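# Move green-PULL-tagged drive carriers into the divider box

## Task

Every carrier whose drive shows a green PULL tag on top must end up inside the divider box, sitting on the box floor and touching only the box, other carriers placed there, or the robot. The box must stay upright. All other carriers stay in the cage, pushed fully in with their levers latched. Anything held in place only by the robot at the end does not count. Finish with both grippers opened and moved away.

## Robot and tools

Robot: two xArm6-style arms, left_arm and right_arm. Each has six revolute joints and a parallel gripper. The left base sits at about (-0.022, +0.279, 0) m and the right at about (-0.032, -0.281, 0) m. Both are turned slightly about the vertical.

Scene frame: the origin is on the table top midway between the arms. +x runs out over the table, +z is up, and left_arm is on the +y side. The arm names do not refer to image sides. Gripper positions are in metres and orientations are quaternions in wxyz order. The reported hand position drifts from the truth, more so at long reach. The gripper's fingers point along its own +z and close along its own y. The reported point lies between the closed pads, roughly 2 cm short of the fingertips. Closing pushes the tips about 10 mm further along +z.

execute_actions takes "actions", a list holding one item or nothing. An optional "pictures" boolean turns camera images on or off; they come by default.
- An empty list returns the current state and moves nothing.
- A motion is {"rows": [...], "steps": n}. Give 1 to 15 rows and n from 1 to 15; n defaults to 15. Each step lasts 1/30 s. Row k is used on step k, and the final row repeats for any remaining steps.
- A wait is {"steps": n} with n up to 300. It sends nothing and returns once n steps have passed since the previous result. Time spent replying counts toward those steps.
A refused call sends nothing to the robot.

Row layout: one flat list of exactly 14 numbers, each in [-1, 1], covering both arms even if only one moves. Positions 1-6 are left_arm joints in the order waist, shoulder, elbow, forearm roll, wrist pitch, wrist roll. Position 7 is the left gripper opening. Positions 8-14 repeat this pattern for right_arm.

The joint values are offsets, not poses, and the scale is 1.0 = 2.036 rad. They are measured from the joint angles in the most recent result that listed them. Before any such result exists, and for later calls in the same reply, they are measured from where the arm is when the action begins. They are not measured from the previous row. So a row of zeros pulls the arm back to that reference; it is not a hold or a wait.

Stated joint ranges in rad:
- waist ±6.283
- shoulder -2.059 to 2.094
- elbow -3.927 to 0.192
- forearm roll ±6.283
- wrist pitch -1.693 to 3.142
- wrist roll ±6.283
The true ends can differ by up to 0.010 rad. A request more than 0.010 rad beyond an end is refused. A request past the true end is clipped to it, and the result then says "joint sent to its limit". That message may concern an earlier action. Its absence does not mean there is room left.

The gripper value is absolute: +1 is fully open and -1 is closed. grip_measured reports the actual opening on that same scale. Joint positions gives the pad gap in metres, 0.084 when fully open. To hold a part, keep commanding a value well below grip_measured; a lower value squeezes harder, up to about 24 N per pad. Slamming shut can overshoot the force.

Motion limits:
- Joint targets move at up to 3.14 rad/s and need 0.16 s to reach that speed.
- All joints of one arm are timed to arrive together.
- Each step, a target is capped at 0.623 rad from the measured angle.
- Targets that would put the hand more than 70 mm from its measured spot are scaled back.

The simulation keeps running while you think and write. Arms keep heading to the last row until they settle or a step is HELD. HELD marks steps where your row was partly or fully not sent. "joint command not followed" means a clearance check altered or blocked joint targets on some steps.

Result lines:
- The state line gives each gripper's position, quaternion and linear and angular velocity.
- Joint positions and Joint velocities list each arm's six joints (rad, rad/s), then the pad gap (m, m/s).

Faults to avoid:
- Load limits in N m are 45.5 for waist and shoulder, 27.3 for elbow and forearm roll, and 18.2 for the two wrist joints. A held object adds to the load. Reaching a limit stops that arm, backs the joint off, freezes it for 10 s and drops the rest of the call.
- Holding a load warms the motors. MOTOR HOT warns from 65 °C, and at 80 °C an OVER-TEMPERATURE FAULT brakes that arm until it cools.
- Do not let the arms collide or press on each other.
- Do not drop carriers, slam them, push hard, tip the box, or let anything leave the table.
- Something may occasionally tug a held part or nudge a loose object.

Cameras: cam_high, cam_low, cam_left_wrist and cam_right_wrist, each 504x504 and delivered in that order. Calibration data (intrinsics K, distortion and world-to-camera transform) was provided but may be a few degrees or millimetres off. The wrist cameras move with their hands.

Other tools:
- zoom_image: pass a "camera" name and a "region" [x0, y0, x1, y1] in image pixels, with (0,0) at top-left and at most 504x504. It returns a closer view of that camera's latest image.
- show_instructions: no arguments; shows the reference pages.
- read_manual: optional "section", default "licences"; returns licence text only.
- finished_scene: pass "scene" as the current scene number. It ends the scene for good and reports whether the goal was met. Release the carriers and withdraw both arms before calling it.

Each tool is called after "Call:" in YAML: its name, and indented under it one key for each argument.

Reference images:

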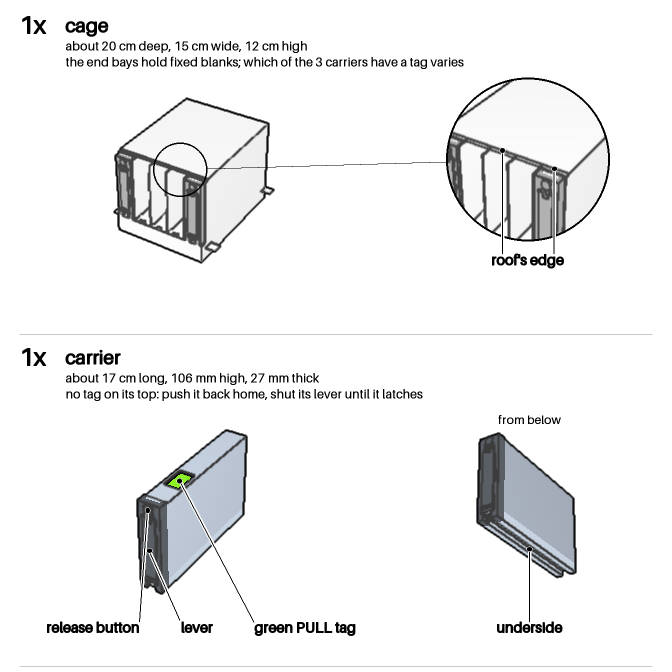

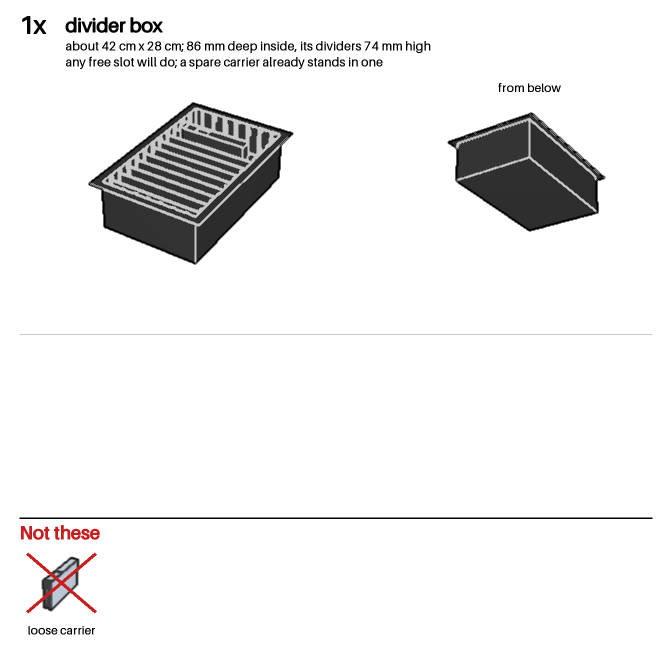

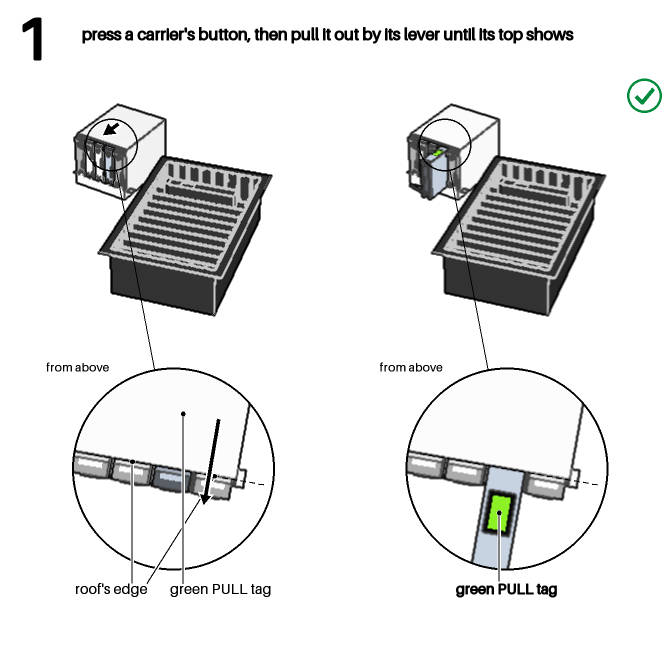

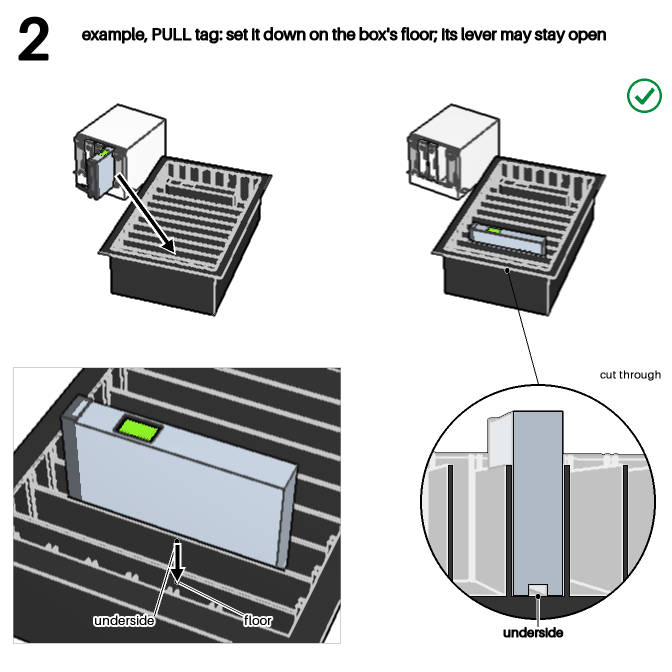

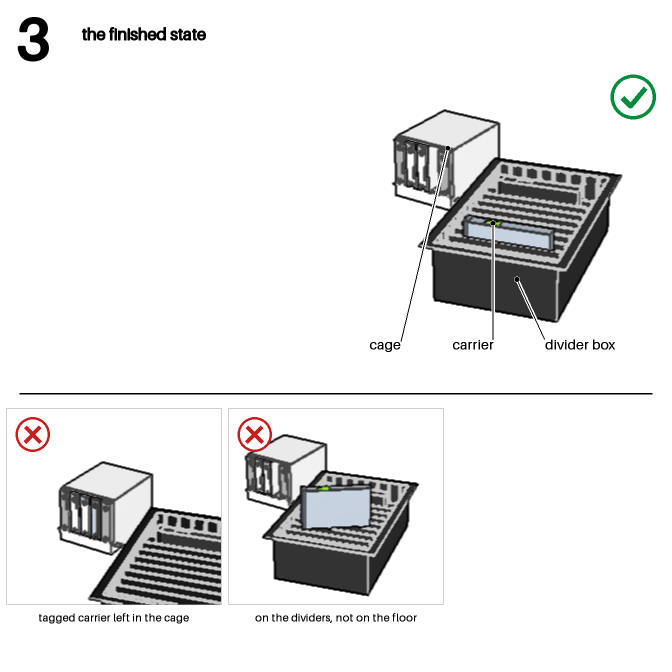

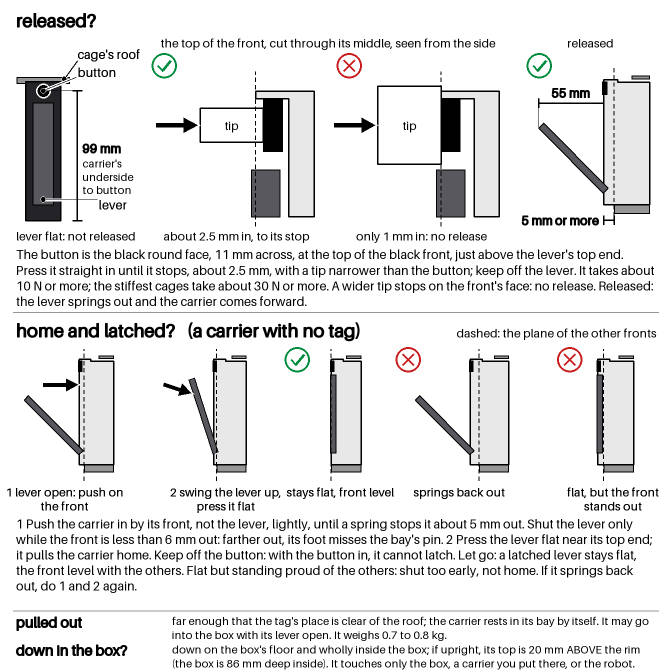

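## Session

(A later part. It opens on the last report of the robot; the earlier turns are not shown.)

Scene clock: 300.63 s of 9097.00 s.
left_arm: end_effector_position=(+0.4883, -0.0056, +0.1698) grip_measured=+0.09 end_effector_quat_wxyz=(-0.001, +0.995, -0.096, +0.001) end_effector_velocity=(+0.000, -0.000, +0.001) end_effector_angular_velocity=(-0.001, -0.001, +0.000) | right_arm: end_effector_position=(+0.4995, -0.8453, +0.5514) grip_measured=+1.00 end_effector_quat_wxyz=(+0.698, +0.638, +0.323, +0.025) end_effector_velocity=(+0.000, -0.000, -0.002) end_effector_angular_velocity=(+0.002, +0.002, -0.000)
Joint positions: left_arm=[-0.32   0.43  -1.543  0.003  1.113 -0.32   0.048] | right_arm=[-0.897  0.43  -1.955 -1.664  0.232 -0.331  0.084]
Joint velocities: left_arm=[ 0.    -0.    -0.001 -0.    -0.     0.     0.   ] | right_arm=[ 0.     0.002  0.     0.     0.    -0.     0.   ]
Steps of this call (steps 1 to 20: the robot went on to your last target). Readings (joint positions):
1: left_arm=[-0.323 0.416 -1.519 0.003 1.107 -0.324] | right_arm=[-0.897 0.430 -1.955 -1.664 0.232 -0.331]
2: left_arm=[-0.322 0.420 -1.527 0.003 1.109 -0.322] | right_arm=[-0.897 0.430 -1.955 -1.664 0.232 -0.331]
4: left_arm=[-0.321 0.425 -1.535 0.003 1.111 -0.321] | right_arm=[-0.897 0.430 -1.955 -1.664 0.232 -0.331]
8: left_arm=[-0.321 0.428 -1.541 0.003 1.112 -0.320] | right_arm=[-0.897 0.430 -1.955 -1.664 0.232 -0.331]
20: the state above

Call:
execute_actions:
  actions:
    - {"rows":[[0,0.0375,0.0415,0,-0.079,0,0.1,0,0,0,0,0,0,1]]}
  pictures: false

Call:
execute_actions:
  actions:
    - {"steps":12}
  pictures: false

Call:
execute_actions:
  actions:
    - {"rows":[[0,0,0,0,0,0,-0.1,0,0,0,0,0,0,1],[0,0,0,0,0,0,-0.1,0,0,0,0,0,0,1],[0,0,0,0,0,0,-0.25,0,0,0,0,0,0,1],[0,0,0,0,0,0,-0.25,0,0,0,0,0,0,1],[0,0,0,0,0,0,-0.35,0,0,0,0,0,0,1],[0,0,0,0,0,0,-0.35,0,0,0,0,0,0,1],[0,0,0,0,0,0,-0.45,0,0,0,0,0,0,1],[0,0,0,0,0,0,-0.45,0,0,0,0,0,0,1],[0,0,0,0,0,0,-1,0,0,0,0,0,0,1]]}
  pictures: false

Call:
execute_actions:
  actions:
    - {"rows":[[-0.0028,-0.0155,0.0229,0,-0.0075,-0.0028,-1,0,0,0,0,0,0,1],[-0.0028,-0.0155,0.0229,0,-0.0075,-0.0028,-1,0,0,0,0,0,0,1],[-0.0056,-0.031,0.0457,0,-0.015,-0.0056,-1,0,0,0,0,0,0,1],[-0.0056,-0.031,0.0457,0,-0.015,-0.0056,-1,0,0,0,0,0,0,1],[-0.0084,-0.046,0.0685,0,-0.0225,-0.0084,-1,0,0,0,0,0,0,1],[-0.0084,-0.046,0.0685,0,-0.0225,-0.0084,-1,0,0,0,0,0,0,1],[-0.0113,-0.061,0.091,0,-0.03,-0.0113,-1,0,0,0,0,0,0,1],[-0.0113,-0.061,0.091,0,-0.03,-0.0113,-1,0,0,0,0,0,0,1],[-0.0145,-0.0752,0.1115,0,-0.0363,-0.0145,-1,0,0,0,0,0,0,1],[-0.0145,-0.0752,0.1115,0,-0.0363,-0.0145,-1,0,0,0,0,0,0,1],[-0.0178,-0.0893,0.132,0,-0.0427,-0.0178,-1,0,0,0,0,0,0,1],[-0.0178,-0.0893,0.132,0,-0.0427,-0.0178,-1,0,0,0,0,0,0,1],[-0.021,-0.1035,0.1525,0,-0.049,-0.021,-1,0,0,0,0,0,0,1],[-0.021,-0.1035,0.1525,0,-0.049,-0.021,-1,0,0,0,0,0,0,1],[-0.0243,-0.1176,0.1727,0,-0.0551,-0.0243,-1,0,0,0,0,0,0,1]]}
  pictures: false

Call:
execute_actions:
  actions:
    - {"steps":20}

Scene clock: 318.23 s of 9097.00 s.
left_arm: end_effector_position=(+0.4896, -0.0064, +0.1056) grip_measured=+0.09 end_effector_quat_wxyz=(-0.000, +0.995, -0.096, +0.003) end_effector_velocity=(-0.002, +0.001, -0.007) end_effector_angular_velocity=(+0.001, +0.001, +0.000) | right_arm: end_effector_position=(+0.4995, -0.8453, +0.5514) grip_measured=+1.00 end_effector_quat_wxyz=(+0.698, +0.638, +0.323, +0.025) end_effector_velocity=(-0.000, -0.000, -0.000) end_effector_angular_velocity=(+0.000, -0.000, -0.000)
Joint positions: left_arm=[-0.32   0.504 -1.462  0.003  0.953 -0.32   0.048] | right_arm=[-0.897  0.43  -1.955 -1.664  0.232 -0.331  0.084]
Joint velocities: left_arm=[-0.     0.004  0.016  0.    -0.019 -0.    -0.   ] | right_arm=[-0.     0.    -0.    -0.    -0.     0.001  0.   ]
Steps of this call (steps 1 to 15: the robot went on to your last target; steps 16 to 130: nothing new was sent; then 12.77 s passed at rest; steps 131 to 145: all 15 steps of this action). Readings (joint positions):
131: left_arm=[-0.320 0.431 -1.543 0.003 1.113 -0.320] | right_arm=[-0.897 0.430 -1.955 -1.664 0.232 -0.331]
132: left_arm=[-0.320 0.432 -1.542 0.003 1.109 -0.320] | right_arm=[-0.897 0.430 -1.955 -1.664 0.232 -0.331]
134: left_arm=[-0.320 0.445 -1.528 0.003 1.069 -0.320] | right_arm=[-0.897 0.430 -1.955 -1.664 0.232 -0.331]
138: left_arm=[-0.320 0.500 -1.465 0.003 0.981 -0.320] | right_arm=[-0.897 0.430 -1.955 -1.664 0.232 -0.331]
145: the state above

Scene clock: 318.63 s of 9097.00 s.
left_arm: end_effector_position=(+0.4884, -0.0058, +0.1029) grip_measured=+0.09 end_effector_quat_wxyz=(-0.001, +0.995, -0.096, +0.001) end_effector_velocity=(-0.001, +0.000, -0.001) end_effector_angular_velocity=(+0.001, +0.003, -0.001) | right_arm: end_effector_position=(+0.4995, -0.8453, +0.5514) grip_measured=+1.00 end_effector_quat_wxyz=(+0.698, +0.638, +0.323, +0.025) end_effector_velocity=(-0.000, -0.000, +0.000) end_effector_angular_velocity=(+0.001, -0.002, -0.001)
Joint positions: left_arm=[-0.32   0.507 -1.459  0.003  0.952 -0.32   0.048] | right_arm=[-0.897  0.43  -1.955 -1.664  0.232 -0.331  0.084]
Joint velocities: left_arm=[ 0.     0.001  0.001 -0.     0.     0.001 -0.   ] | right_arm=[-0.001 -0.     0.     0.002 -0.     0.001  0.   ]
Steps of this call (steps 1 to 12: the robot went on to your last target). Readings (joint positions):
1: left_arm=[-0.320 0.505 -1.462 0.003 0.953 -0.320] | right_arm=[-0.897 0.430 -1.955 -1.664 0.232 -0.331]
2: left_arm=[-0.320 0.505 -1.461 0.003 0.953 -0.320] | right_arm=[-0.897 0.430 -1.955 -1.664 0.232 -0.331]
4: left_arm=[-0.320 0.506 -1.459 0.003 0.952 -0.320] | right_arm=[-0.897 0.430 -1.955 -1.664 0.232 -0.331]
8: left_arm=[-0.320 0.506 -1.459 0.003 0.952 -0.320] | right_arm=[-0.897 0.430 -1.955 -1.664 0.232 -0.331]
12: the state above

Scene clock: 319.13 s of 9097.00 s.
left_arm: end_effector_position=(+0.4885, -0.0051, +0.1030) grip_measured=-0.40 end_effector_quat_wxyz=(-0.001, +0.995, -0.095, +0.000) end_effector_velocity=(+0.000, -0.000, +0.000) end_effector_angular_velocity=(-0.000, -0.001, -0.002) | right_arm: end_effector_position=(+0.4995, -0.8453, +0.5514) grip_measured=+1.00 end_effector_quat_wxyz=(+0.698, +0.638, +0.323, +0.025) end_effector_velocity=(+0.001, +0.000, -0.001) end_effector_angular_velocity=(+0.000, +0.003, +0.001)
Joint positions: left_arm=[-0.319  0.506 -1.459  0.004  0.953 -0.32   0.027] | right_arm=[-0.897  0.43  -1.955 -1.664  0.232 -0.331  0.084]
Joint velocities: left_arm=[-0.001  0.    -0.     0.    -0.     0.002  0.   ] | right_arm=[ 0.001  0.001  0.    -0.    -0.    -0.001  0.   ]
Steps of this call (steps 1 to 15: all 15 steps of this action). Readings (joint positions):
1: left_arm=[-0.320 0.507 -1.459 0.003 0.952 -0.320] | right_arm=[-0.897 0.430 -1.955 -1.664 0.232 -0.331]
2: left_arm=[-0.320 0.507 -1.459 0.003 0.952 -0.320] | right_arm=[-0.897 0.430 -1.955 -1.664 0.232 -0.331]
4: left_arm=[-0.320 0.507 -1.459 0.003 0.952 -0.320] | right_arm=[-0.897 0.430 -1.955 -1.664 0.232 -0.331]
8: left_arm=[-0.319 0.506 -1.459 0.004 0.953 -0.320] | right_arm=[-0.897 0.430 -1.955 -1.664 0.232 -0.331]
15: the state above

Scene clock: 319.63 s of 9097.00 s.
left_arm: end_effector_position=(+0.4362, +0.0044, +0.1071) grip_measured=-0.40 end_effector_quat_wxyz=(-0.000, +0.995, -0.095, +0.003) end_effector_velocity=(-0.155, +0.028, -0.008) end_effector_angular_velocity=(+0.013, +0.028, -0.005) | right_arm: end_effector_position=(+0.4995, -0.8453, +0.5514) grip_measured=+1.00 end_effector_quat_wxyz=(+0.698, +0.638, +0.323, +0.025) end_effector_velocity=(+0.000, -0.000, -0.001) end_effector_angular_velocity=(+0.001, +0.002, -0.000)
Joint positions: left_arm=[-0.351  0.337 -1.213  0.004  0.871 -0.353  0.027] | right_arm=[-0.897  0.43  -1.955 -1.664  0.232 -0.331  0.084]
Joint velocities: left_arm=[-0.103 -0.423  0.636 -0.003 -0.182 -0.096  0.   ] | right_arm=[ 0.     0.001  0.001 -0.001  0.    -0.     0.   ]
Steps of this call (steps 1 to 15: all 15 steps of this action). Readings (joint positions):
1: left_arm=[-0.319 0.506 -1.458 0.004 0.953 -0.320] | right_arm=[-0.897 0.430 -1.955 -1.664 0.232 -0.331]
2: left_arm=[-0.319 0.504 -1.456 0.004 0.951 -0.321] | right_arm=[-0.897 0.430 -1.955 -1.664 0.232 -0.331]
4: left_arm=[-0.321 0.492 -1.437 0.004 0.939 -0.323] | right_arm=[-0.897 0.430 -1.955 -1.664 0.232 -0.331]
8: left_arm=[-0.329 0.440 -1.366 0.005 0.916 -0.332] | right_arm=[-0.897 0.430 -1.955 -1.664 0.232 -0.331]
15: the state above

Scene clock: 320.30 s of 9097.00 s.
left_arm: end_effector_position=(+0.4102, +0.0094, +0.1054) grip_measured=-0.40 end_effector_quat_wxyz=(-0.001, +0.995, -0.096, +0.001) end_effector_velocity=(-0.001, +0.001, -0.000) end_effector_angular_velocity=(+0.000, +0.001, -0.001) | right_arm: end_effector_position=(+0.4995, -0.8453, +0.5514) grip_measured=+1.00 end_effector_quat_wxyz=(+0.698, +0.638, +0.323, +0.025) end_effector_velocity=(+0.000, +0.000, -0.000) end_effector_angular_velocity=(+0.000, -0.000, +0.000)
Joint positions: left_arm=[-0.369  0.267 -1.108  0.003  0.84  -0.37   0.027] | right_arm=[-0.897  0.43  -1.955 -1.664  0.232 -0.331  0.084]
Joint velocities: left_arm=[ 0.    -0.002  0.002  0.     0.     0.001  0.   ] | right_arm=[ 0.     0.001 -0.    -0.001 -0.     0.001  0.   ]
Steps of this call (steps 1 to 20: the robot went on to your last target). Readings (joint positions):
1: left_arm=[-0.355 0.323 -1.192 0.004 0.865 -0.357] | right_arm=[-0.897 0.430 -1.955 -1.664 0.232 -0.331]
2: left_arm=[-0.358 0.308 -1.171 0.004 0.859 -0.360] | right_arm=[-0.897 0.430 -1.955 -1.664 0.232 -0.331]
4: left_arm=[-0.364 0.286 -1.138 0.003 0.849 -0.365] | right_arm=[-0.897 0.430 -1.955 -1.664 0.232 -0.331]
8: left_arm=[-0.368 0.271 -1.114 0.003 0.842 -0.369] | right_arm=[-0.897 0.430 -1.955 -1.664 0.232 -0.331]
20: the state above
camera_calibration (this result's frames):
cam_left_wrist: T_world_to_cam=[[-0.202523, -0.979068, 0.0202586, 0.120174], [-0.97927, 0.20256, -0.000224957, 0.466196], [-0.00388334, -0.0198842, -0.999795, 0.236633], [0, 0, 0, 1]] pos_world=[0.481789, 0.0279311, 0.234254]
cam_right_wrist: T_world_to_cam=[[0.393301, 0.189004, 0.899773, -0.496859], [-0.779793, -0.449876, 0.435356, -0.156949], [0.487071, -0.872862, -0.0295529, -0.834306], [0, 0, 0, 1]] pos_world=[0.479394, -0.704934, 0.490733]

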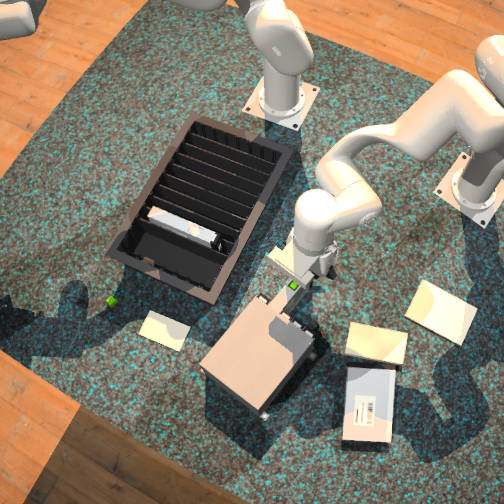

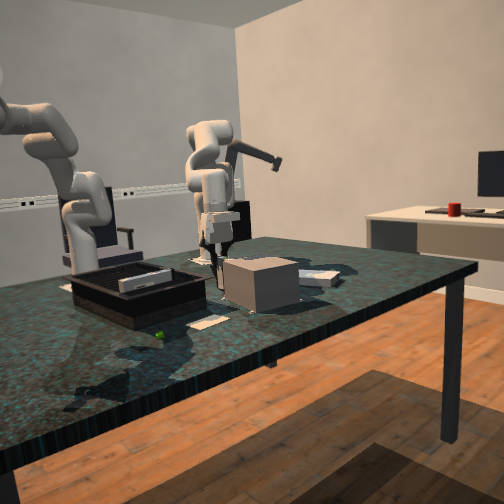

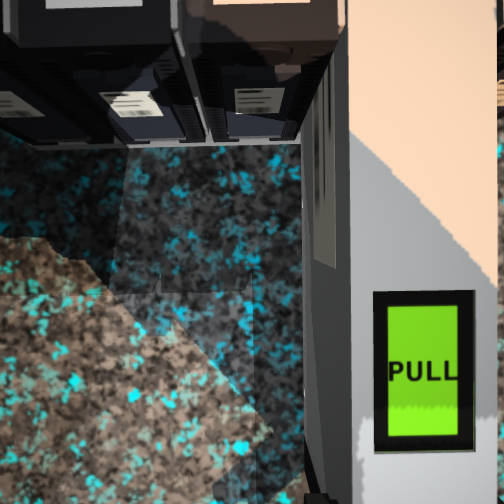

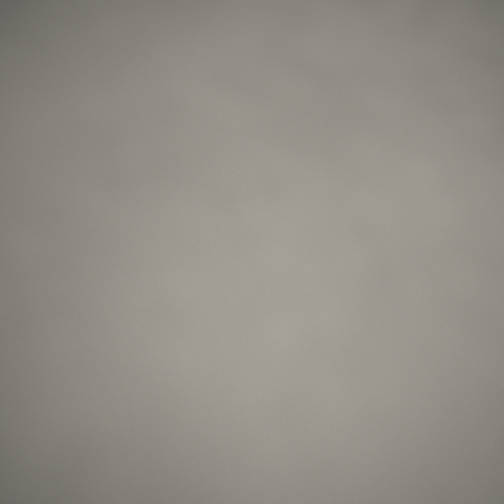

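Call:
execute_actions:
  actions:
    - {"rows":[[0,0,0,0,0,0,-0.1,0,0,0,0,0,0,1],[0,0,0,0,0,0,-0.1,0,0,0,0,0,0,1],[0,0,0,0,0,0,-0.1,0,0,0,0,0,0,1],[0,0,0,0,0,0,-0.1,0,0,0,0,0,0,1],[0,0,0,0,0,0,-0.1,0,0,0,0,0,0,1],[0.0046,0.025,-0.0283,0,0.0035,0.0046,-0.1,0,0,0,0,0,0,1]]}
  pictures: false

Call:
execute_actions:
  actions:
    - {"steps":10}
  pictures: false

Call:
execute_actions:
  actions:
    - {"rows":[[0,0,0,0,0,0,-0.3,0,0,0,0,0,0,1],[0,0,0,0,0,0,-0.3,0,0,0,0,0,0,1],[0,0,0,0,0,0,-0.45,0,0,0,0,0,0,1],[0,0,0,0,0,0,-0.45,0,0,0,0,0,0,1],[0,0,0,0,0,0,-1,0,0,0,0,0,0,1],[0,0,0,0,0,0,-1,0,0,0,0,0,0,1],[0,0,0,0,0,0,-1,0,0,0,0,0,0,1],[0,0,0,0,0,0,-1,0,0,0,0,0,0,1],[0,-0.0028,-0.0015,0,0.0043,0,-1,0,0,0,0,0,0,1]]}
  pictures: false

Call:
execute_actions:
  actions:
    - {"steps":10}
  pictures: false

Call:
execute_actions:
  actions:
    - {"rows":[[-0.003,-0.0123,0.0176,0,-0.0053,-0.003,-1,0,0,0,0,0,0,1],[-0.003,-0.0123,0.0176,0,-0.0053,-0.003,-1,0,0,0,0,0,0,1],[-0.003,-0.0123,0.0176,0,-0.0053,-0.003,-1,0,0,0,0,0,0,1],[-0.003,-0.0123,0.0176,0,-0.0053,-0.003,-1,0,0,0,0,0,0,1],[-0.006,-0.0246,0.0352,0,-0.0106,-0.006,-1,0,0,0,0,0,0,1],[-0.006,-0.0246,0.0352,0,-0.0106,-0.006,-1,0,0,0,0,0,0,1],[-0.006,-0.0246,0.0352,0,-0.0106,-0.006,-1,0,0,0,0,0,0,1],[-0.006,-0.0246,0.0352,0,-0.0106,-0.006,-1,0,0,0,0,0,0,1],[-0.009,-0.037,0.0528,0,-0.0158,-0.009,-1,0,0,0,0,0,0,1],[-0.009,-0.037,0.0528,0,-0.0158,-0.009,-1,0,0,0,0,0,0,1],[-0.009,-0.037,0.0528,0,-0.0158,-0.009,-1,0,0,0,0,0,0,1],[-0.009,-0.037,0.0528,0,-0.0158,-0.009,-1,0,0,0,0,0,0,1],[-0.0121,-0.0492,0.0704,0,-0.0211,-0.0121,-1,0,0,0,0,0,0,1]]}
  pictures: false

Call:
execute_actions:
  actions:
    - {"steps":15}

Scene clock: 338.67 s of 9097.00 s.
left_arm: end_effector_position=(+0.4232, +0.0067, +0.0999) grip_measured=-0.11 end_effector_quat_wxyz=(-0.002, +0.995, -0.096, -0.001) end_effector_velocity=(+0.013, -0.005, +0.004) end_effector_angular_velocity=(-0.010, -0.017, -0.002) | right_arm: end_effector_position=(+0.4995, -0.8453, +0.5514) grip_measured=+1.00 end_effector_quat_wxyz=(+0.698, +0.638, +0.323, +0.025) end_effector_velocity=(+0.000, +0.000, +0.001) end_effector_angular_velocity=(-0.000, -0.001, +0.000)
Joint positions: left_arm=[-0.36   0.316 -1.161  0.003  0.848 -0.361  0.039] | right_arm=[-0.897  0.43  -1.955 -1.664  0.232 -0.331  0.084]
Joint velocities: left_arm=[ 0.004  0.023 -0.042  0.    -0.001  0.006  0.   ] | right_arm=[ 0.001 -0.001  0.     0.001  0.    -0.     0.   ]
Steps of this call (steps 1 to 15: the robot went on to your last target; steps 16 to 90: nothing new was sent; then 14.87 s passed at rest; steps 91 to 105: all 15 steps of this action). Readings (joint positions):
91: left_arm=[-0.369 0.267 -1.108 0.004 0.840 -0.370] | right_arm=[-0.897 0.430 -1.955 -1.664 0.232 -0.331]
92: left_arm=[-0.369 0.267 -1.108 0.003 0.840 -0.370] | right_arm=[-0.897 0.430 -1.955 -1.664 0.232 -0.331]
94: left_arm=[-0.370 0.269 -1.100 0.003 0.846 -0.369] | right_arm=[-0.897 0.430 -1.955 -1.664 0.232 -0.331]
98: left_arm=[-0.368 0.281 -1.112 0.003 0.847 -0.367] | right_arm=[-0.897 0.430 -1.955 -1.664 0.232 -0.331]
105: the state above

Scene clock: 339.00 s of 9097.00 s.
left_arm: end_effector_position=(+0.4246, +0.0061, +0.1006) grip_measured=-0.11 end_effector_quat_wxyz=(-0.001, +0.995, -0.096, +0.001) end_effector_velocity=(+0.001, -0.000, +0.000) end_effector_angular_velocity=(-0.000, -0.001, +0.001) | right_arm: end_effector_position=(+0.4995, -0.8453, +0.5514) grip_measured=+1.00 end_effector_quat_wxyz=(+0.698, +0.638, +0.323, +0.025) end_effector_velocity=(+0.000, +0.000, -0.000) end_effector_angular_velocity=(+0.001, -0.000, +0.000)
Joint positions: left_arm=[-0.36   0.317 -1.165  0.003  0.847 -0.36   0.039] | right_arm=[-0.897  0.43  -1.955 -1.664  0.232 -0.331  0.084]
Joint velocities: left_arm=[ 0.     0.001 -0.002  0.    -0.    -0.001 -0.   ] | right_arm=[ 0.     0.     0.    -0.     0.     0.001  0.   ]
Steps of this call (steps 1 to 10: the robot went on to your last target). Readings (joint positions):
1: left_arm=[-0.360 0.316 -1.162 0.003 0.848 -0.361] | right_arm=[-0.897 0.430 -1.955 -1.664 0.232 -0.331]
2: left_arm=[-0.360 0.317 -1.163 0.003 0.848 -0.360] | right_arm=[-0.897 0.430 -1.955 -1.664 0.232 -0.331]
4: left_arm=[-0.360 0.317 -1.164 0.003 0.848 -0.360] | right_arm=[-0.897 0.430 -1.955 -1.664 0.232 -0.331]
8: left_arm=[-0.360 0.317 -1.165 0.003 0.847 -0.360] | right_arm=[-0.897 0.430 -1.955 -1.664 0.232 -0.331]
10: the state above

Scene clock: 339.50 s of 9097.00 s.
left_arm: end_effector_position=(+0.4244, +0.0066, +0.1015) grip_measured=-0.40 end_effector_quat_wxyz=(-0.001, +0.995, -0.095, -0.000) end_effector_velocity=(-0.004, +0.000, +0.009) end_effector_angular_velocity=(+0.003, +0.008, -0.004) | right_arm: end_effector_position=(+0.4995, -0.8453, +0.5514) grip_measured=+1.00 end_effector_quat_wxyz=(+0.698, +0.638, +0.323, +0.025) end_effector_velocity=(-0.000, -0.000, +0.000) end_effector_angular_velocity=(-0.001, +0.002, -0.000)
Joint positions: left_arm=[-0.359  0.316 -1.167  0.003  0.852 -0.361  0.027] | right_arm=[-0.897  0.43  -1.955 -1.664  0.232 -0.331  0.084]
Joint velocities: left_arm=[-0.003 -0.019 -0.002 -0.001  0.029  0.002  0.   ] | right_arm=[-0.    -0.     0.    -0.001  0.    -0.001  0.   ]
Steps of this call (steps 1 to 15: all 15 steps of this action). Readings (joint positions):
1: left_arm=[-0.360 0.317 -1.165 0.003 0.847 -0.360] | right_arm=[-0.897 0.430 -1.955 -1.664 0.232 -0.331]
2: left_arm=[-0.360 0.317 -1.165 0.003 0.847 -0.360] | right_arm=[-0.897 0.430 -1.955 -1.664 0.232 -0.331]
4: left_arm=[-0.360 0.317 -1.165 0.004 0.847 -0.360] | right_arm=[-0.897 0.430 -1.955 -1.664 0.232 -0.331]
8: left_arm=[-0.359 0.317 -1.165 0.003 0.848 -0.361] | right_arm=[-0.897 0.430 -1.955 -1.664 0.232 -0.331]
15: the state above

Scene clock: 339.83 s of 9097.00 s.
left_arm: end_effector_position=(+0.4238, +0.0066, +0.1029) grip_measured=-0.40 end_effector_quat_wxyz=(-0.002, +0.995, -0.096, -0.001) end_effector_velocity=(-0.000, -0.000, +0.002) end_effector_angular_velocity=(-0.001, -0.001, +0.000) | right_arm: end_effector_position=(+0.4995, -0.8453, +0.5514) grip_measured=+1.00 end_effector_quat_wxyz=(+0.698, +0.638, +0.323, +0.025) end_effector_velocity=(-0.000, -0.000, -0.001) end_effector_angular_velocity=(+0.002, +0.000, -0.001)
Joint positions: left_arm=[-0.36   0.313 -1.167  0.003  0.857 -0.36   0.027] | right_arm=[-0.897  0.43  -1.955 -1.664  0.232 -0.331  0.084]
Joint velocities: left_arm=[-0.    -0.004 -0.     0.     0.003 -0.001  0.   ] | right_arm=[-0.001  0.001  0.001  0.001 -0.     0.     0.   ]
Steps of this call (steps 1 to 10: the robot went on to your last target). Readings (joint positions):
1: left_arm=[-0.359 0.315 -1.167 0.003 0.853 -0.361] | right_arm=[-0.897 0.430 -1.955 -1.664 0.232 -0.331]
2: left_arm=[-0.359 0.315 -1.167 0.003 0.854 -0.360] | right_arm=[-0.897 0.430 -1.955 -1.664 0.232 -0.331]
4: left_arm=[-0.360 0.314 -1.167 0.003 0.855 -0.360] | right_arm=[-0.897 0.430 -1.955 -1.664 0.232 -0.331]
8: left_arm=[-0.360 0.313 -1.167 0.003 0.856 -0.360] | right_arm=[-0.897 0.430 -1.955 -1.664 0.232 -0.331]
10: the state above

Scene clock: 340.33 s of 9097.00 s.
left_arm: end_effector_position=(+0.4003, +0.0110, +0.1066) grip_measured=-0.40 end_effector_quat_wxyz=(+0.000, +0.995, -0.095, +0.004) end_effector_velocity=(-0.091, +0.018, -0.014) end_effector_angular_velocity=(+0.015, +0.033, -0.008) | right_arm: end_effector_position=(+0.4995, -0.8453, +0.5514) grip_measured=+1.00 end_effector_quat_wxyz=(+0.698, +0.638, +0.323, +0.025) end_effector_velocity=(-0.000, -0.000, -0.000) end_effector_angular_velocity=(+0.000, +0.001, -0.000)
Joint positions: left_arm=[-0.377  0.232 -1.062  0.004  0.822 -0.379  0.027] | right_arm=[-0.897  0.43  -1.955 -1.664  0.232 -0.331  0.084]
Joint velocities: left_arm=[-0.066 -0.213  0.334 -0.006 -0.085 -0.055 -0.001] | right_arm=[-0.     0.     0.     0.    -0.    -0.001  0.   ]
Steps of this call (steps 1 to 15: all 15 steps of this action). Readings (joint positions):
1: left_arm=[-0.360 0.313 -1.167 0.003 0.857 -0.360] | right_arm=[-0.897 0.430 -1.955 -1.664 0.232 -0.331]
2: left_arm=[-0.360 0.311 -1.164 0.003 0.855 -0.361] | right_arm=[-0.897 0.430 -1.955 -1.664 0.232 -0.331]
4: left_arm=[-0.362 0.300 -1.152 0.004 0.850 -0.363] | right_arm=[-0.897 0.430 -1.955 -1.664 0.232 -0.331]
8: left_arm=[-0.366 0.276 -1.124 0.005 0.839 -0.369] | right_arm=[-0.897 0.430 -1.955 -1.664 0.232 -0.331]
15: the state above

Scene clock: 340.83 s of 9097.00 s.
left_arm: end_effector_position=(+0.3891, +0.0133, +0.1033) grip_measured=-0.40 end_effector_quat_wxyz=(-0.001, +0.995, -0.096, +0.000) end_effector_velocity=(-0.003, +0.001, -0.001) end_effector_angular_velocity=(+0.003, +0.005, -0.002) | right_arm: end_effector_position=(+0.4995, -0.8453, +0.5514) grip_measured=+1.00 end_effector_quat_wxyz=(+0.698, +0.638, +0.323, +0.025) end_effector_velocity=(+0.001, +0.001, +0.000) end_effector_angular_velocity=(+0.001, -0.002, +0.001)
Joint positions: left_arm=[-0.385  0.212 -1.025  0.003  0.814 -0.385  0.026] | right_arm=[-0.897  0.43  -1.955 -1.664  0.232 -0.331  0.084]
Joint velocities: left_arm=[-0.002 -0.003  0.007 -0.     0.001  0.    -0.   ] | right_arm=[ 0.001 -0.001  0.     0.001  0.     0.002  0.   ]
Steps of this call (steps 1 to 15: the robot went on to your last target). Readings (joint positions):
1: left_arm=[-0.379 0.226 -1.052 0.004 0.820 -0.380] | right_arm=[-0.897 0.430 -1.955 -1.664 0.232 -0.331]
2: left_arm=[-0.381 0.221 -1.043 0.004 0.818 -0.382] | right_arm=[-0.897 0.430 -1.955 -1.664 0.232 -0.331]
4: left_arm=[-0.383 0.215 -1.034 0.003 0.815 -0.383] | right_arm=[-0.897 0.430 -1.955 -1.664 0.232 -0.331]
8: left_arm=[-0.384 0.212 -1.027 0.003 0.814 -0.384] | right_arm=[-0.897 0.430 -1.955 -1.664 0.232 -0.331]
15: the state above
camera_calibration (this result's frames):
cam_left_wrist: T_world_to_cam=[[-0.202978, -0.97898, 0.0199496, 0.119971], [-0.979168, 0.203047, 0.00149113, 0.444558], [-0.00551049, -0.0192313, -0.9998, 0.235139], [0, 0, 0, 1]] pos_world=[0.460944, 0.0317053, 0.232035]
cam_right_wrist: T_world_to_cam=[[0.393301, 0.189004, 0.899773, -0.496859], [-0.779792, -0.449876, 0.435356, -0.156949], [0.487071, -0.872862, -0.0295528, -0.834306], [0, 0, 0, 1]] pos_world=[0.479394, -0.704934, 0.490733]

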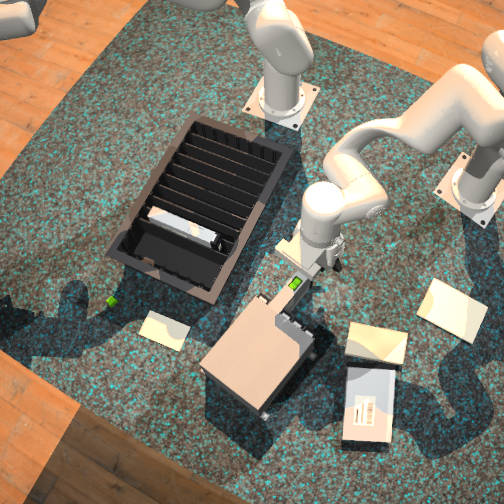

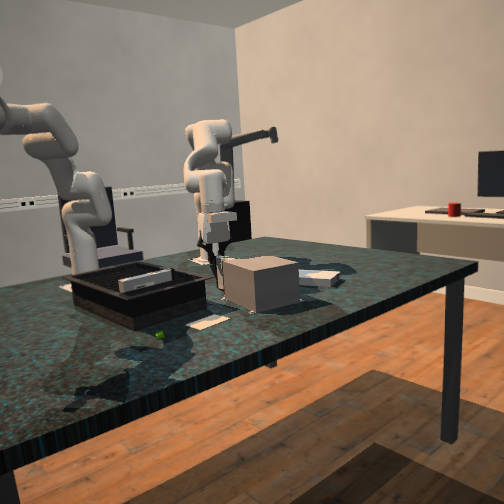

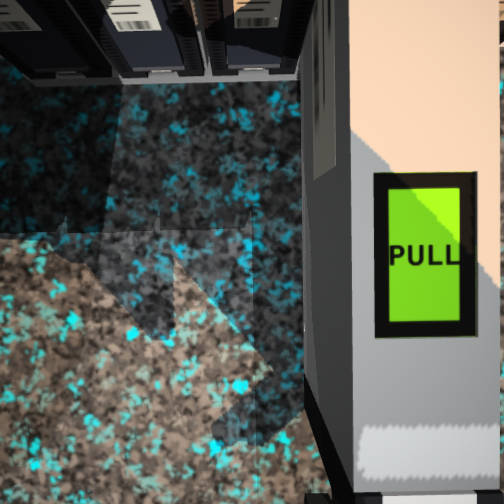

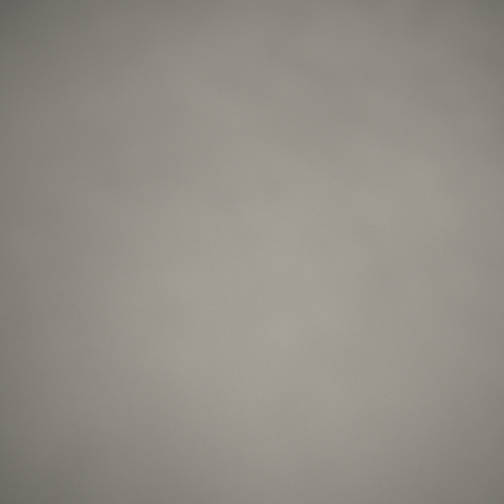

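Call:
execute_actions:
  actions:
    - {"rows":[[0,0,0,0,0,0,0,0,0,0,0,0,0,1],[0,0,0,0,0,0,0,0,0,0,0,0,0,1],[0,0,0,0,0,0,0,0,0,0,0,0,0,1],[0,0,0,0,0,0,0,0,0,0,0,0,0,1],[0,0,0,0,0,0,0,0,0,0,0,0,0,1],[-0.0103,-0.002,0.059,0,-0.0575,-0.0103,0,0,0,0,0,0,0,1]]}
  pictures: false

Call:
execute_actions:
  actions:
    - {"steps":15}
  pictures: false

Call:
execute_actions:
  actions:
    - {"rows":[[0,0,0,0,0,0,-0.3,0,0,0,0,0,0,1],[0,0,0,0,0,0,-0.3,0,0,0,0,0,0,1],[0,0,0,0,0,0,-0.5,0,0,0,0,0,0,1],[0,0,0,0,0,0,-0.5,0,0,0,0,0,0,1],[0,0,0,0,0,0,-0.6,0,0,0,0,0,0,1],[0,0,0,0,0,0,-0.6,0,0,0,0,0,0,1],[0,0,0,0,0,0,-0.7,0,0,0,0,0,0,1],[0,0,0,0,0,0,-0.7,0,0,0,0,0,0,1],[0,0,0,0,0,0,-1,0,0,0,0,0,0,1]]}
  pictures: false

Call:
execute_actions:
  actions:
    - {"rows":[[0.005,0.014,-0.024,0,0.01,0.005,-1,0,0,0,0,0,0,1]]}

Call:
execute_actions:
  actions:
    - {"rows":[[-0.005,-0.016,0.0231,0,-0.0069,-0.005,-1,0,0,0,0,0,0,1],[-0.005,-0.016,0.0231,0,-0.0069,-0.005,-1,0,0,0,0,0,0,1],[-0.005,-0.016,0.0231,0,-0.0069,-0.005,-1,0,0,0,0,0,0,1],[-0.0093,-0.0284,0.04,0,-0.0113,-0.0093,-1,0,0,0,0,0,0,1],[-0.0093,-0.0284,0.04,0,-0.0113,-0.0093,-1,0,0,0,0,0,0,1],[-0.0093,-0.0284,0.04,0,-0.0113,-0.0093,-1,0,0,0,0,0,0,1],[-0.0136,-0.0407,0.057,0,-0.016,-0.0136,-1,0,0,0,0,0,0,1],[-0.0136,-0.0407,0.057,0,-0.016,-0.0136,-1,0,0,0,0,0,0,1],[-0.0136,-0.0407,0.057,0,-0.016,-0.0136,-1,0,0,0,0,0,0,1],[-0.018,-0.053,0.0736,0,-0.0203,-0.018,-1,0,0,0,0,0,0,1],[-0.018,-0.053,0.0736,0,-0.0203,-0.018,-1,0,0,0,0,0,0,1],[-0.018,-0.053,0.0736,0,-0.0203,-0.018,-1,0,0,0,0,0,0,1],[-0.0223,-0.0654,0.0901,0,-0.0246,-0.0223,-1,0,0,0,0,0,0,1]]}
  pictures: false

Call:
execute_actions:
  actions:
    - {"steps":15}

Scene clock: 355.23 s of 9097.00 s.
left_arm: end_effector_position=(+0.3633, +0.0190, +0.0694) grip_measured=-0.01 end_effector_quat_wxyz=(-0.003, +0.995, -0.096, -0.003) end_effector_velocity=(+0.016, -0.017, +0.014) end_effector_angular_velocity=(-0.066, -0.097, +0.004) | right_arm: end_effector_position=(+0.4995, -0.8453, +0.5514) grip_measured=+1.00 end_effector_quat_wxyz=(+0.698, +0.638, +0.323, +0.025) end_effector_velocity=(+0.000, +0.000, -0.000) end_effector_angular_velocity=(+0.001, -0.000, +0.001)
Joint positions: left_arm=[-0.405  0.21  -0.908  0.003  0.706 -0.405  0.044] | right_arm=[-0.897  0.43  -1.955 -1.664  0.232 -0.331  0.084]
Joint velocities: left_arm=[-0.012 -0.032  0.025 -0.001 -0.11  -0.015  0.   ] | right_arm=[ 0.001  0.    -0.     0.001 -0.    -0.     0.   ]
Steps of this call (steps 1 to 15: the robot went on to your last target; steps 16 to 90: nothing new was sent; then 10.90 s passed at rest; steps 91 to 105: all 15 steps of this action). Readings (joint positions):
91: left_arm=[-0.385 0.213 -1.023 0.003 0.814 -0.385] | right_arm=[-0.897 0.430 -1.955 -1.664 0.232 -0.331]
92: left_arm=[-0.385 0.213 -1.023 0.003 0.814 -0.385] | right_arm=[-0.897 0.430 -1.955 -1.664 0.232 -0.331]
94: left_arm=[-0.384 0.216 -1.016 0.004 0.817 -0.385] | right_arm=[-0.897 0.430 -1.955 -1.664 0.232 -0.331]
98: left_arm=[-0.386 0.215 -1.004 0.003 0.799 -0.389] | right_arm=[-0.897 0.430 -1.955 -1.664 0.232 -0.331]
105: the state above

Scene clock: 355.73 s of 9097.00 s.
left_arm: end_effector_position=(+0.3639, +0.0179, +0.0701) grip_measured=-0.01 end_effector_quat_wxyz=(-0.001, +0.995, -0.096, +0.001) end_effector_velocity=(-0.001, +0.000, -0.000) end_effector_angular_velocity=(+0.001, +0.001, -0.000) | right_arm: end_effector_position=(+0.4995, -0.8453, +0.5514) grip_measured=+1.00 end_effector_quat_wxyz=(+0.698, +0.638, +0.323, +0.025) end_effector_velocity=(-0.001, -0.001, +0.002) end_effector_angular_velocity=(-0.003, +0.000, -0.002)
Joint positions: left_arm=[-0.406  0.208 -0.905  0.003  0.697 -0.406  0.044] | right_arm=[-0.897  0.43  -1.955 -1.664  0.232 -0.331  0.084]
Joint velocities: left_arm=[-0.001  0.     0.001 -0.    -0.    -0.     0.   ] | right_arm=[-0.002 -0.002 -0.    -0.002 -0.    -0.001  0.   ]
Steps of this call (steps 1 to 15: the robot went on to your last target). Readings (joint positions):
1: left_arm=[-0.405 0.209 -0.908 0.003 0.703 -0.405] | right_arm=[-0.897 0.430 -1.955 -1.664 0.232 -0.331]
2: left_arm=[-0.405 0.208 -0.908 0.003 0.701 -0.405] | right_arm=[-0.897 0.430 -1.955 -1.664 0.232 -0.331]
4: left_arm=[-0.406 0.208 -0.907 0.003 0.698 -0.406] | right_arm=[-0.897 0.430 -1.955 -1.664 0.232 -0.331]
8: left_arm=[-0.406 0.208 -0.905 0.003 0.697 -0.406] | right_arm=[-0.897 0.430 -1.955 -1.664 0.232 -0.331]
15: the state above
All arms were judged still, so your last target was given up. Only a new action makes them travel on or press farther. Fingers that are still opening or closing keep moving.

Scene clock: 356.23 s of 9097.00 s.
left_arm: end_effector_position=(+0.3639, +0.0179, +0.0701) grip_measured=-0.65 end_effector_quat_wxyz=(-0.001, +0.995, -0.096, +0.001) end_effector_velocity=(+0.000, -0.000, +0.000) end_effector_angular_velocity=(-0.000, -0.001, +0.000) | right_arm: end_effector_position=(+0.4995, -0.8453, +0.5514) grip_measured=+1.00 end_effector_quat_wxyz=(+0.698, +0.638, +0.323, +0.025) end_effector_velocity=(+0.001, +0.000, -0.000) end_effector_angular_velocity=(+0.001, -0.000, +0.001)
Joint positions: left_arm=[-0.406  0.207 -0.905  0.003  0.697 -0.406  0.016] | right_arm=[-0.897  0.43  -1.955 -1.664  0.232 -0.331  0.084]
Joint velocities: left_arm=[-0.    -0.    -0.     0.    -0.    -0.001  0.   ] | right_arm=[ 0.001 -0.     0.001  0.001  0.     0.     0.   ]
Steps of this call (steps 1 to 15: all 15 steps of this action). Readings (joint positions):
1: left_arm=[-0.406 0.208 -0.905 0.003 0.697 -0.406] | right_arm=[-0.897 0.430 -1.955 -1.664 0.232 -0.331]
2: left_arm=[-0.406 0.208 -0.905 0.003 0.697 -0.406] | right_arm=[-0.897 0.430 -1.955 -1.664 0.232 -0.331]
4: left_arm=[-0.406 0.208 -0.905 0.003 0.697 -0.406] | right_arm=[-0.897 0.430 -1.955 -1.664 0.232 -0.331]
8: left_arm=[-0.406 0.207 -0.905 0.003 0.697 -0.406] | right_arm=[-0.897 0.430 -1.955 -1.664 0.232 -0.331]
15: the state above

Scene clock: 356.73 s of 9097.00 s.
left_arm: end_effector_position=(+0.3764, +0.0153, +0.0729) grip_measured=-0.64 end_effector_quat_wxyz=(-0.001, +0.995, -0.096, +0.001) end_effector_velocity=(+0.002, -0.000, -0.000) end_effector_angular_velocity=(-0.001, -0.001, +0.001) | right_arm: end_effector_position=(+0.4995, -0.8453, +0.5514) grip_measured=+1.00 end_effector_quat_wxyz=(+0.698, +0.638, +0.323, +0.025) end_effector_velocity=(+0.000, +0.000, -0.000) end_effector_angular_velocity=(-0.000, +0.001, +0.000)
Joint positions: left_arm=[-0.396  0.235 -0.953  0.003  0.717 -0.396  0.016] | right_arm=[-0.897  0.43  -1.955 -1.664  0.232 -0.331  0.084]
Joint velocities: left_arm=[ 0.001  0.005 -0.005  0.    -0.001  0.    -0.   ] | right_arm=[ 0.     0.     0.    -0.001  0.    -0.     0.   ]
Steps of this call (steps 1 to 15: all 15 steps of this action). Readings (joint positions):
1: left_arm=[-0.406 0.208 -0.905 0.003 0.697 -0.406] | right_arm=[-0.897 0.430 -1.955 -1.664 0.232 -0.331]
2: left_arm=[-0.406 0.209 -0.908 0.003 0.699 -0.405] | right_arm=[-0.897 0.430 -1.955 -1.664 0.232 -0.331]
4: left_arm=[-0.403 0.219 -0.924 0.002 0.710 -0.401] | right_arm=[-0.897 0.430 -1.955 -1.664 0.232 -0.331]
8: left_arm=[-0.397 0.232 -0.948 0.003 0.717 -0.397] | right_arm=[-0.897 0.430 -1.955 -1.664 0.232 -0.331]
15: the state above
camera_calibration (this result's frames):
cam_left_wrist: T_world_to_cam=[[-0.203025, -0.978956, 0.0206312, 0.119965], [-0.979164, 0.203073, 0.000238337, 0.431829], [-0.00442297, -0.020153, -0.999787, 0.204271], [0, 0, 0, 1]] pos_world=[0.448091, 0.0338641, 0.201649]
cam_right_wrist: T_world_to_cam=[[0.393302, 0.189004, 0.899773, -0.496859], [-0.779792, -0.449876, 0.435357, -0.156949], [0.48707, -0.872863, -0.0295529, -0.834306], [0, 0, 0, 1]] pos_world=[0.479393, -0.704934, 0.490733]

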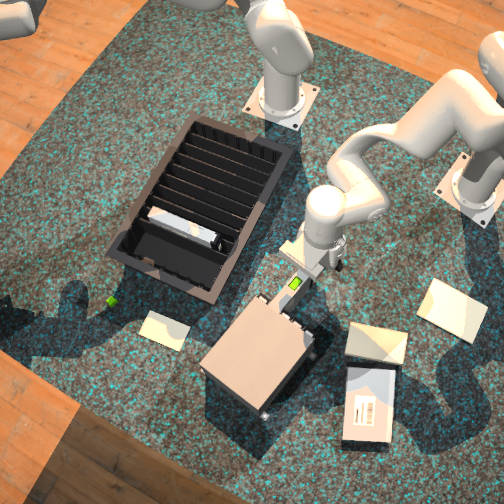

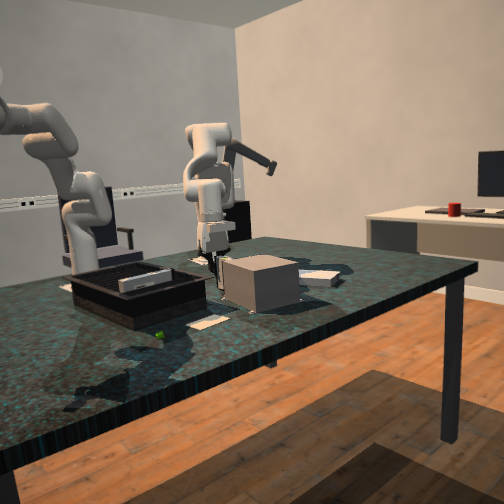

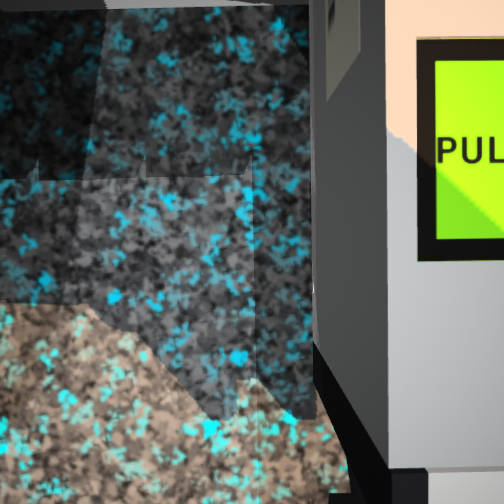

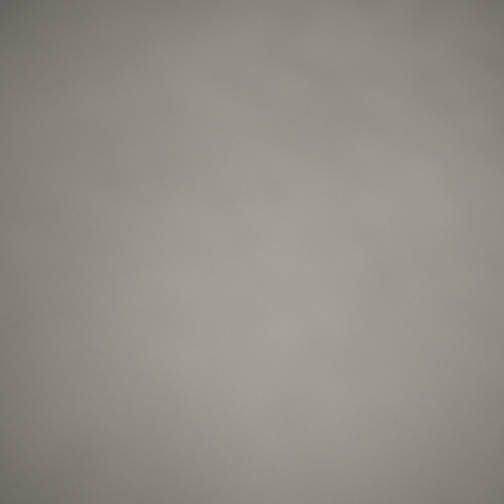

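Scene clock: 357.23 s of 9097.00 s.
left_arm: end_effector_position=(+0.3384, +0.0220, +0.0742) grip_measured=-0.66 end_effector_quat_wxyz=(+0.001, +0.995, -0.096, +0.003) end_effector_velocity=(-0.111, +0.021, -0.004) end_effector_angular_velocity=(+0.011, +0.022, -0.010) | right_arm: end_effector_position=(+0.4995, -0.8453, +0.5514) grip_measured=+1.00 end_effector_quat_wxyz=(+0.698, +0.638, +0.323, +0.025) end_effector_velocity=(+0.000, -0.000, -0.001) end_effector_angular_velocity=(-0.000, +0.001, -0.000)
Joint positions: left_arm=[-0.431  0.128 -0.81   0.003  0.675 -0.432  0.015] | right_arm=[-0.897  0.43  -1.955 -1.664  0.232 -0.331  0.084]
Joint velocities: left_arm=[-0.105 -0.274  0.372 -0.005 -0.073 -0.091 -0.013] | right_arm=[-0.     0.001 -0.001 -0.     0.    -0.001  0.   ]
Steps of this call (steps 1 to 15: all 15 steps of this action). Readings (joint positions):
1: left_arm=[-0.396 0.235 -0.953 0.003 0.717 -0.396] | right_arm=[-0.897 0.430 -1.955 -1.664 0.232 -0.331]
2: left_arm=[-0.396 0.234 -0.951 0.003 0.716 -0.396] | right_arm=[-0.897 0.430 -1.955 -1.664 0.232 -0.331]
4: left_arm=[-0.399 0.224 -0.935 0.004 0.706 -0.400] | right_arm=[-0.897 0.430 -1.955 -1.664 0.232 -0.331]
8: left_arm=[-0.409 0.191 -0.890 0.004 0.693 -0.411] | right_arm=[-0.897 0.430 -1.955 -1.664 0.232 -0.331]
15: the state above

Scene clock: 357.73 s of 9097.00 s.
left_arm: end_effector_position=(+0.3259, +0.0252, +0.0721) grip_measured=-1.00 end_effector_quat_wxyz=(-0.001, +0.995, -0.096, +0.000) end_effector_velocity=(+0.001, -0.000, +0.001) end_effector_angular_velocity=(-0.003, -0.005, -0.000) | right_arm: end_effector_position=(+0.4995, -0.8453, +0.5514) grip_measured=+1.00 end_effector_quat_wxyz=(+0.698, +0.638, +0.323, +0.025) end_effector_velocity=(+0.001, +0.001, +0.000) end_effector_angular_velocity=(+0.001, -0.001, +0.001)
Joint positions: left_arm=[-0.441  0.102 -0.77   0.003  0.668 -0.441  0.   ] | right_arm=[-0.897  0.43  -1.955 -1.664  0.232 -0.331  0.084]
Joint velocities: left_arm=[ 0.001 -0.002  0.     0.001 -0.003  0.     0.   ] | right_arm=[ 0.001 -0.     0.     0.001 -0.     0.     0.   ]
Steps of this call (steps 1 to 15: the robot went on to your last target). Readings (joint positions):
1: left_arm=[-0.434 0.120 -0.798 0.003 0.674 -0.434] | right_arm=[-0.897 0.430 -1.955 -1.664 0.232 -0.331]
2: left_arm=[-0.438 0.113 -0.787 0.002 0.674 -0.436] | right_arm=[-0.897 0.430 -1.955 -1.664 0.232 -0.331]
4: left_arm=[-0.441 0.108 -0.772 0.002 0.674 -0.439] | right_arm=[-0.897 0.430 -1.955 -1.664 0.232 -0.331]
8: left_arm=[-0.442 0.103 -0.769 0.003 0.670 -0.441] | right_arm=[-0.897 0.430 -1.955 -1.664 0.232 -0.331]
15: the state above
camera_calibration (this result's frames):
cam_left_wrist: T_world_to_cam=[[-0.20326, -0.978911, 0.0204812, 0.119489], [-0.979111, 0.203324, 0.00104841, 0.380297], [-0.00519062, -0.0198403, -0.99979, 0.203695], [0, 0, 0, 1]] pos_world=[0.397697, 0.0436871, 0.200806]
cam_right_wrist: T_world_to_cam=[[0.393301, 0.189004, 0.899773, -0.496859], [-0.779793, -0.449876, 0.435356, -0.156949], [0.48707, -0.872863, -0.0295528, -0.834306], [0, 0, 0, 1]] pos_world=[0.479393, -0.704934, 0.490733]

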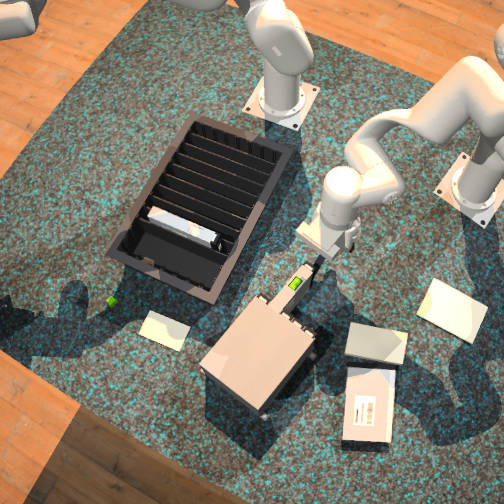

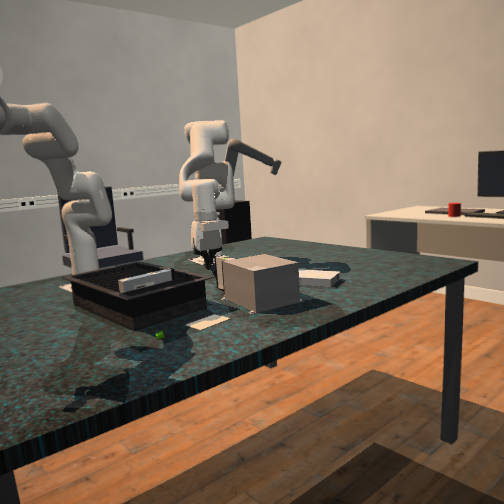

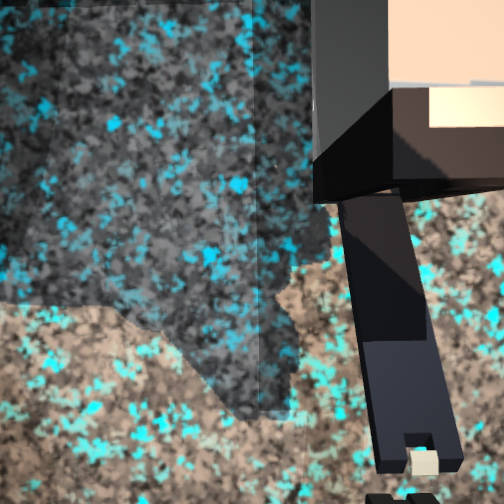

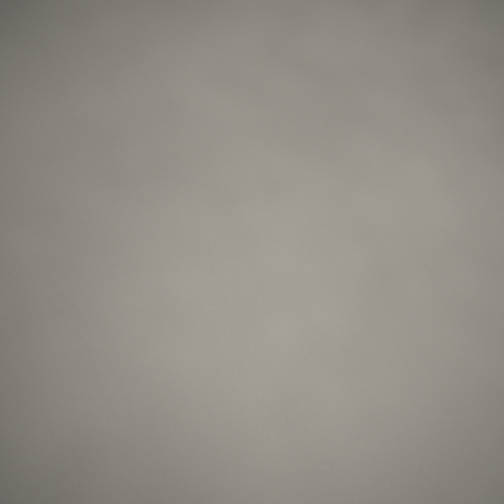

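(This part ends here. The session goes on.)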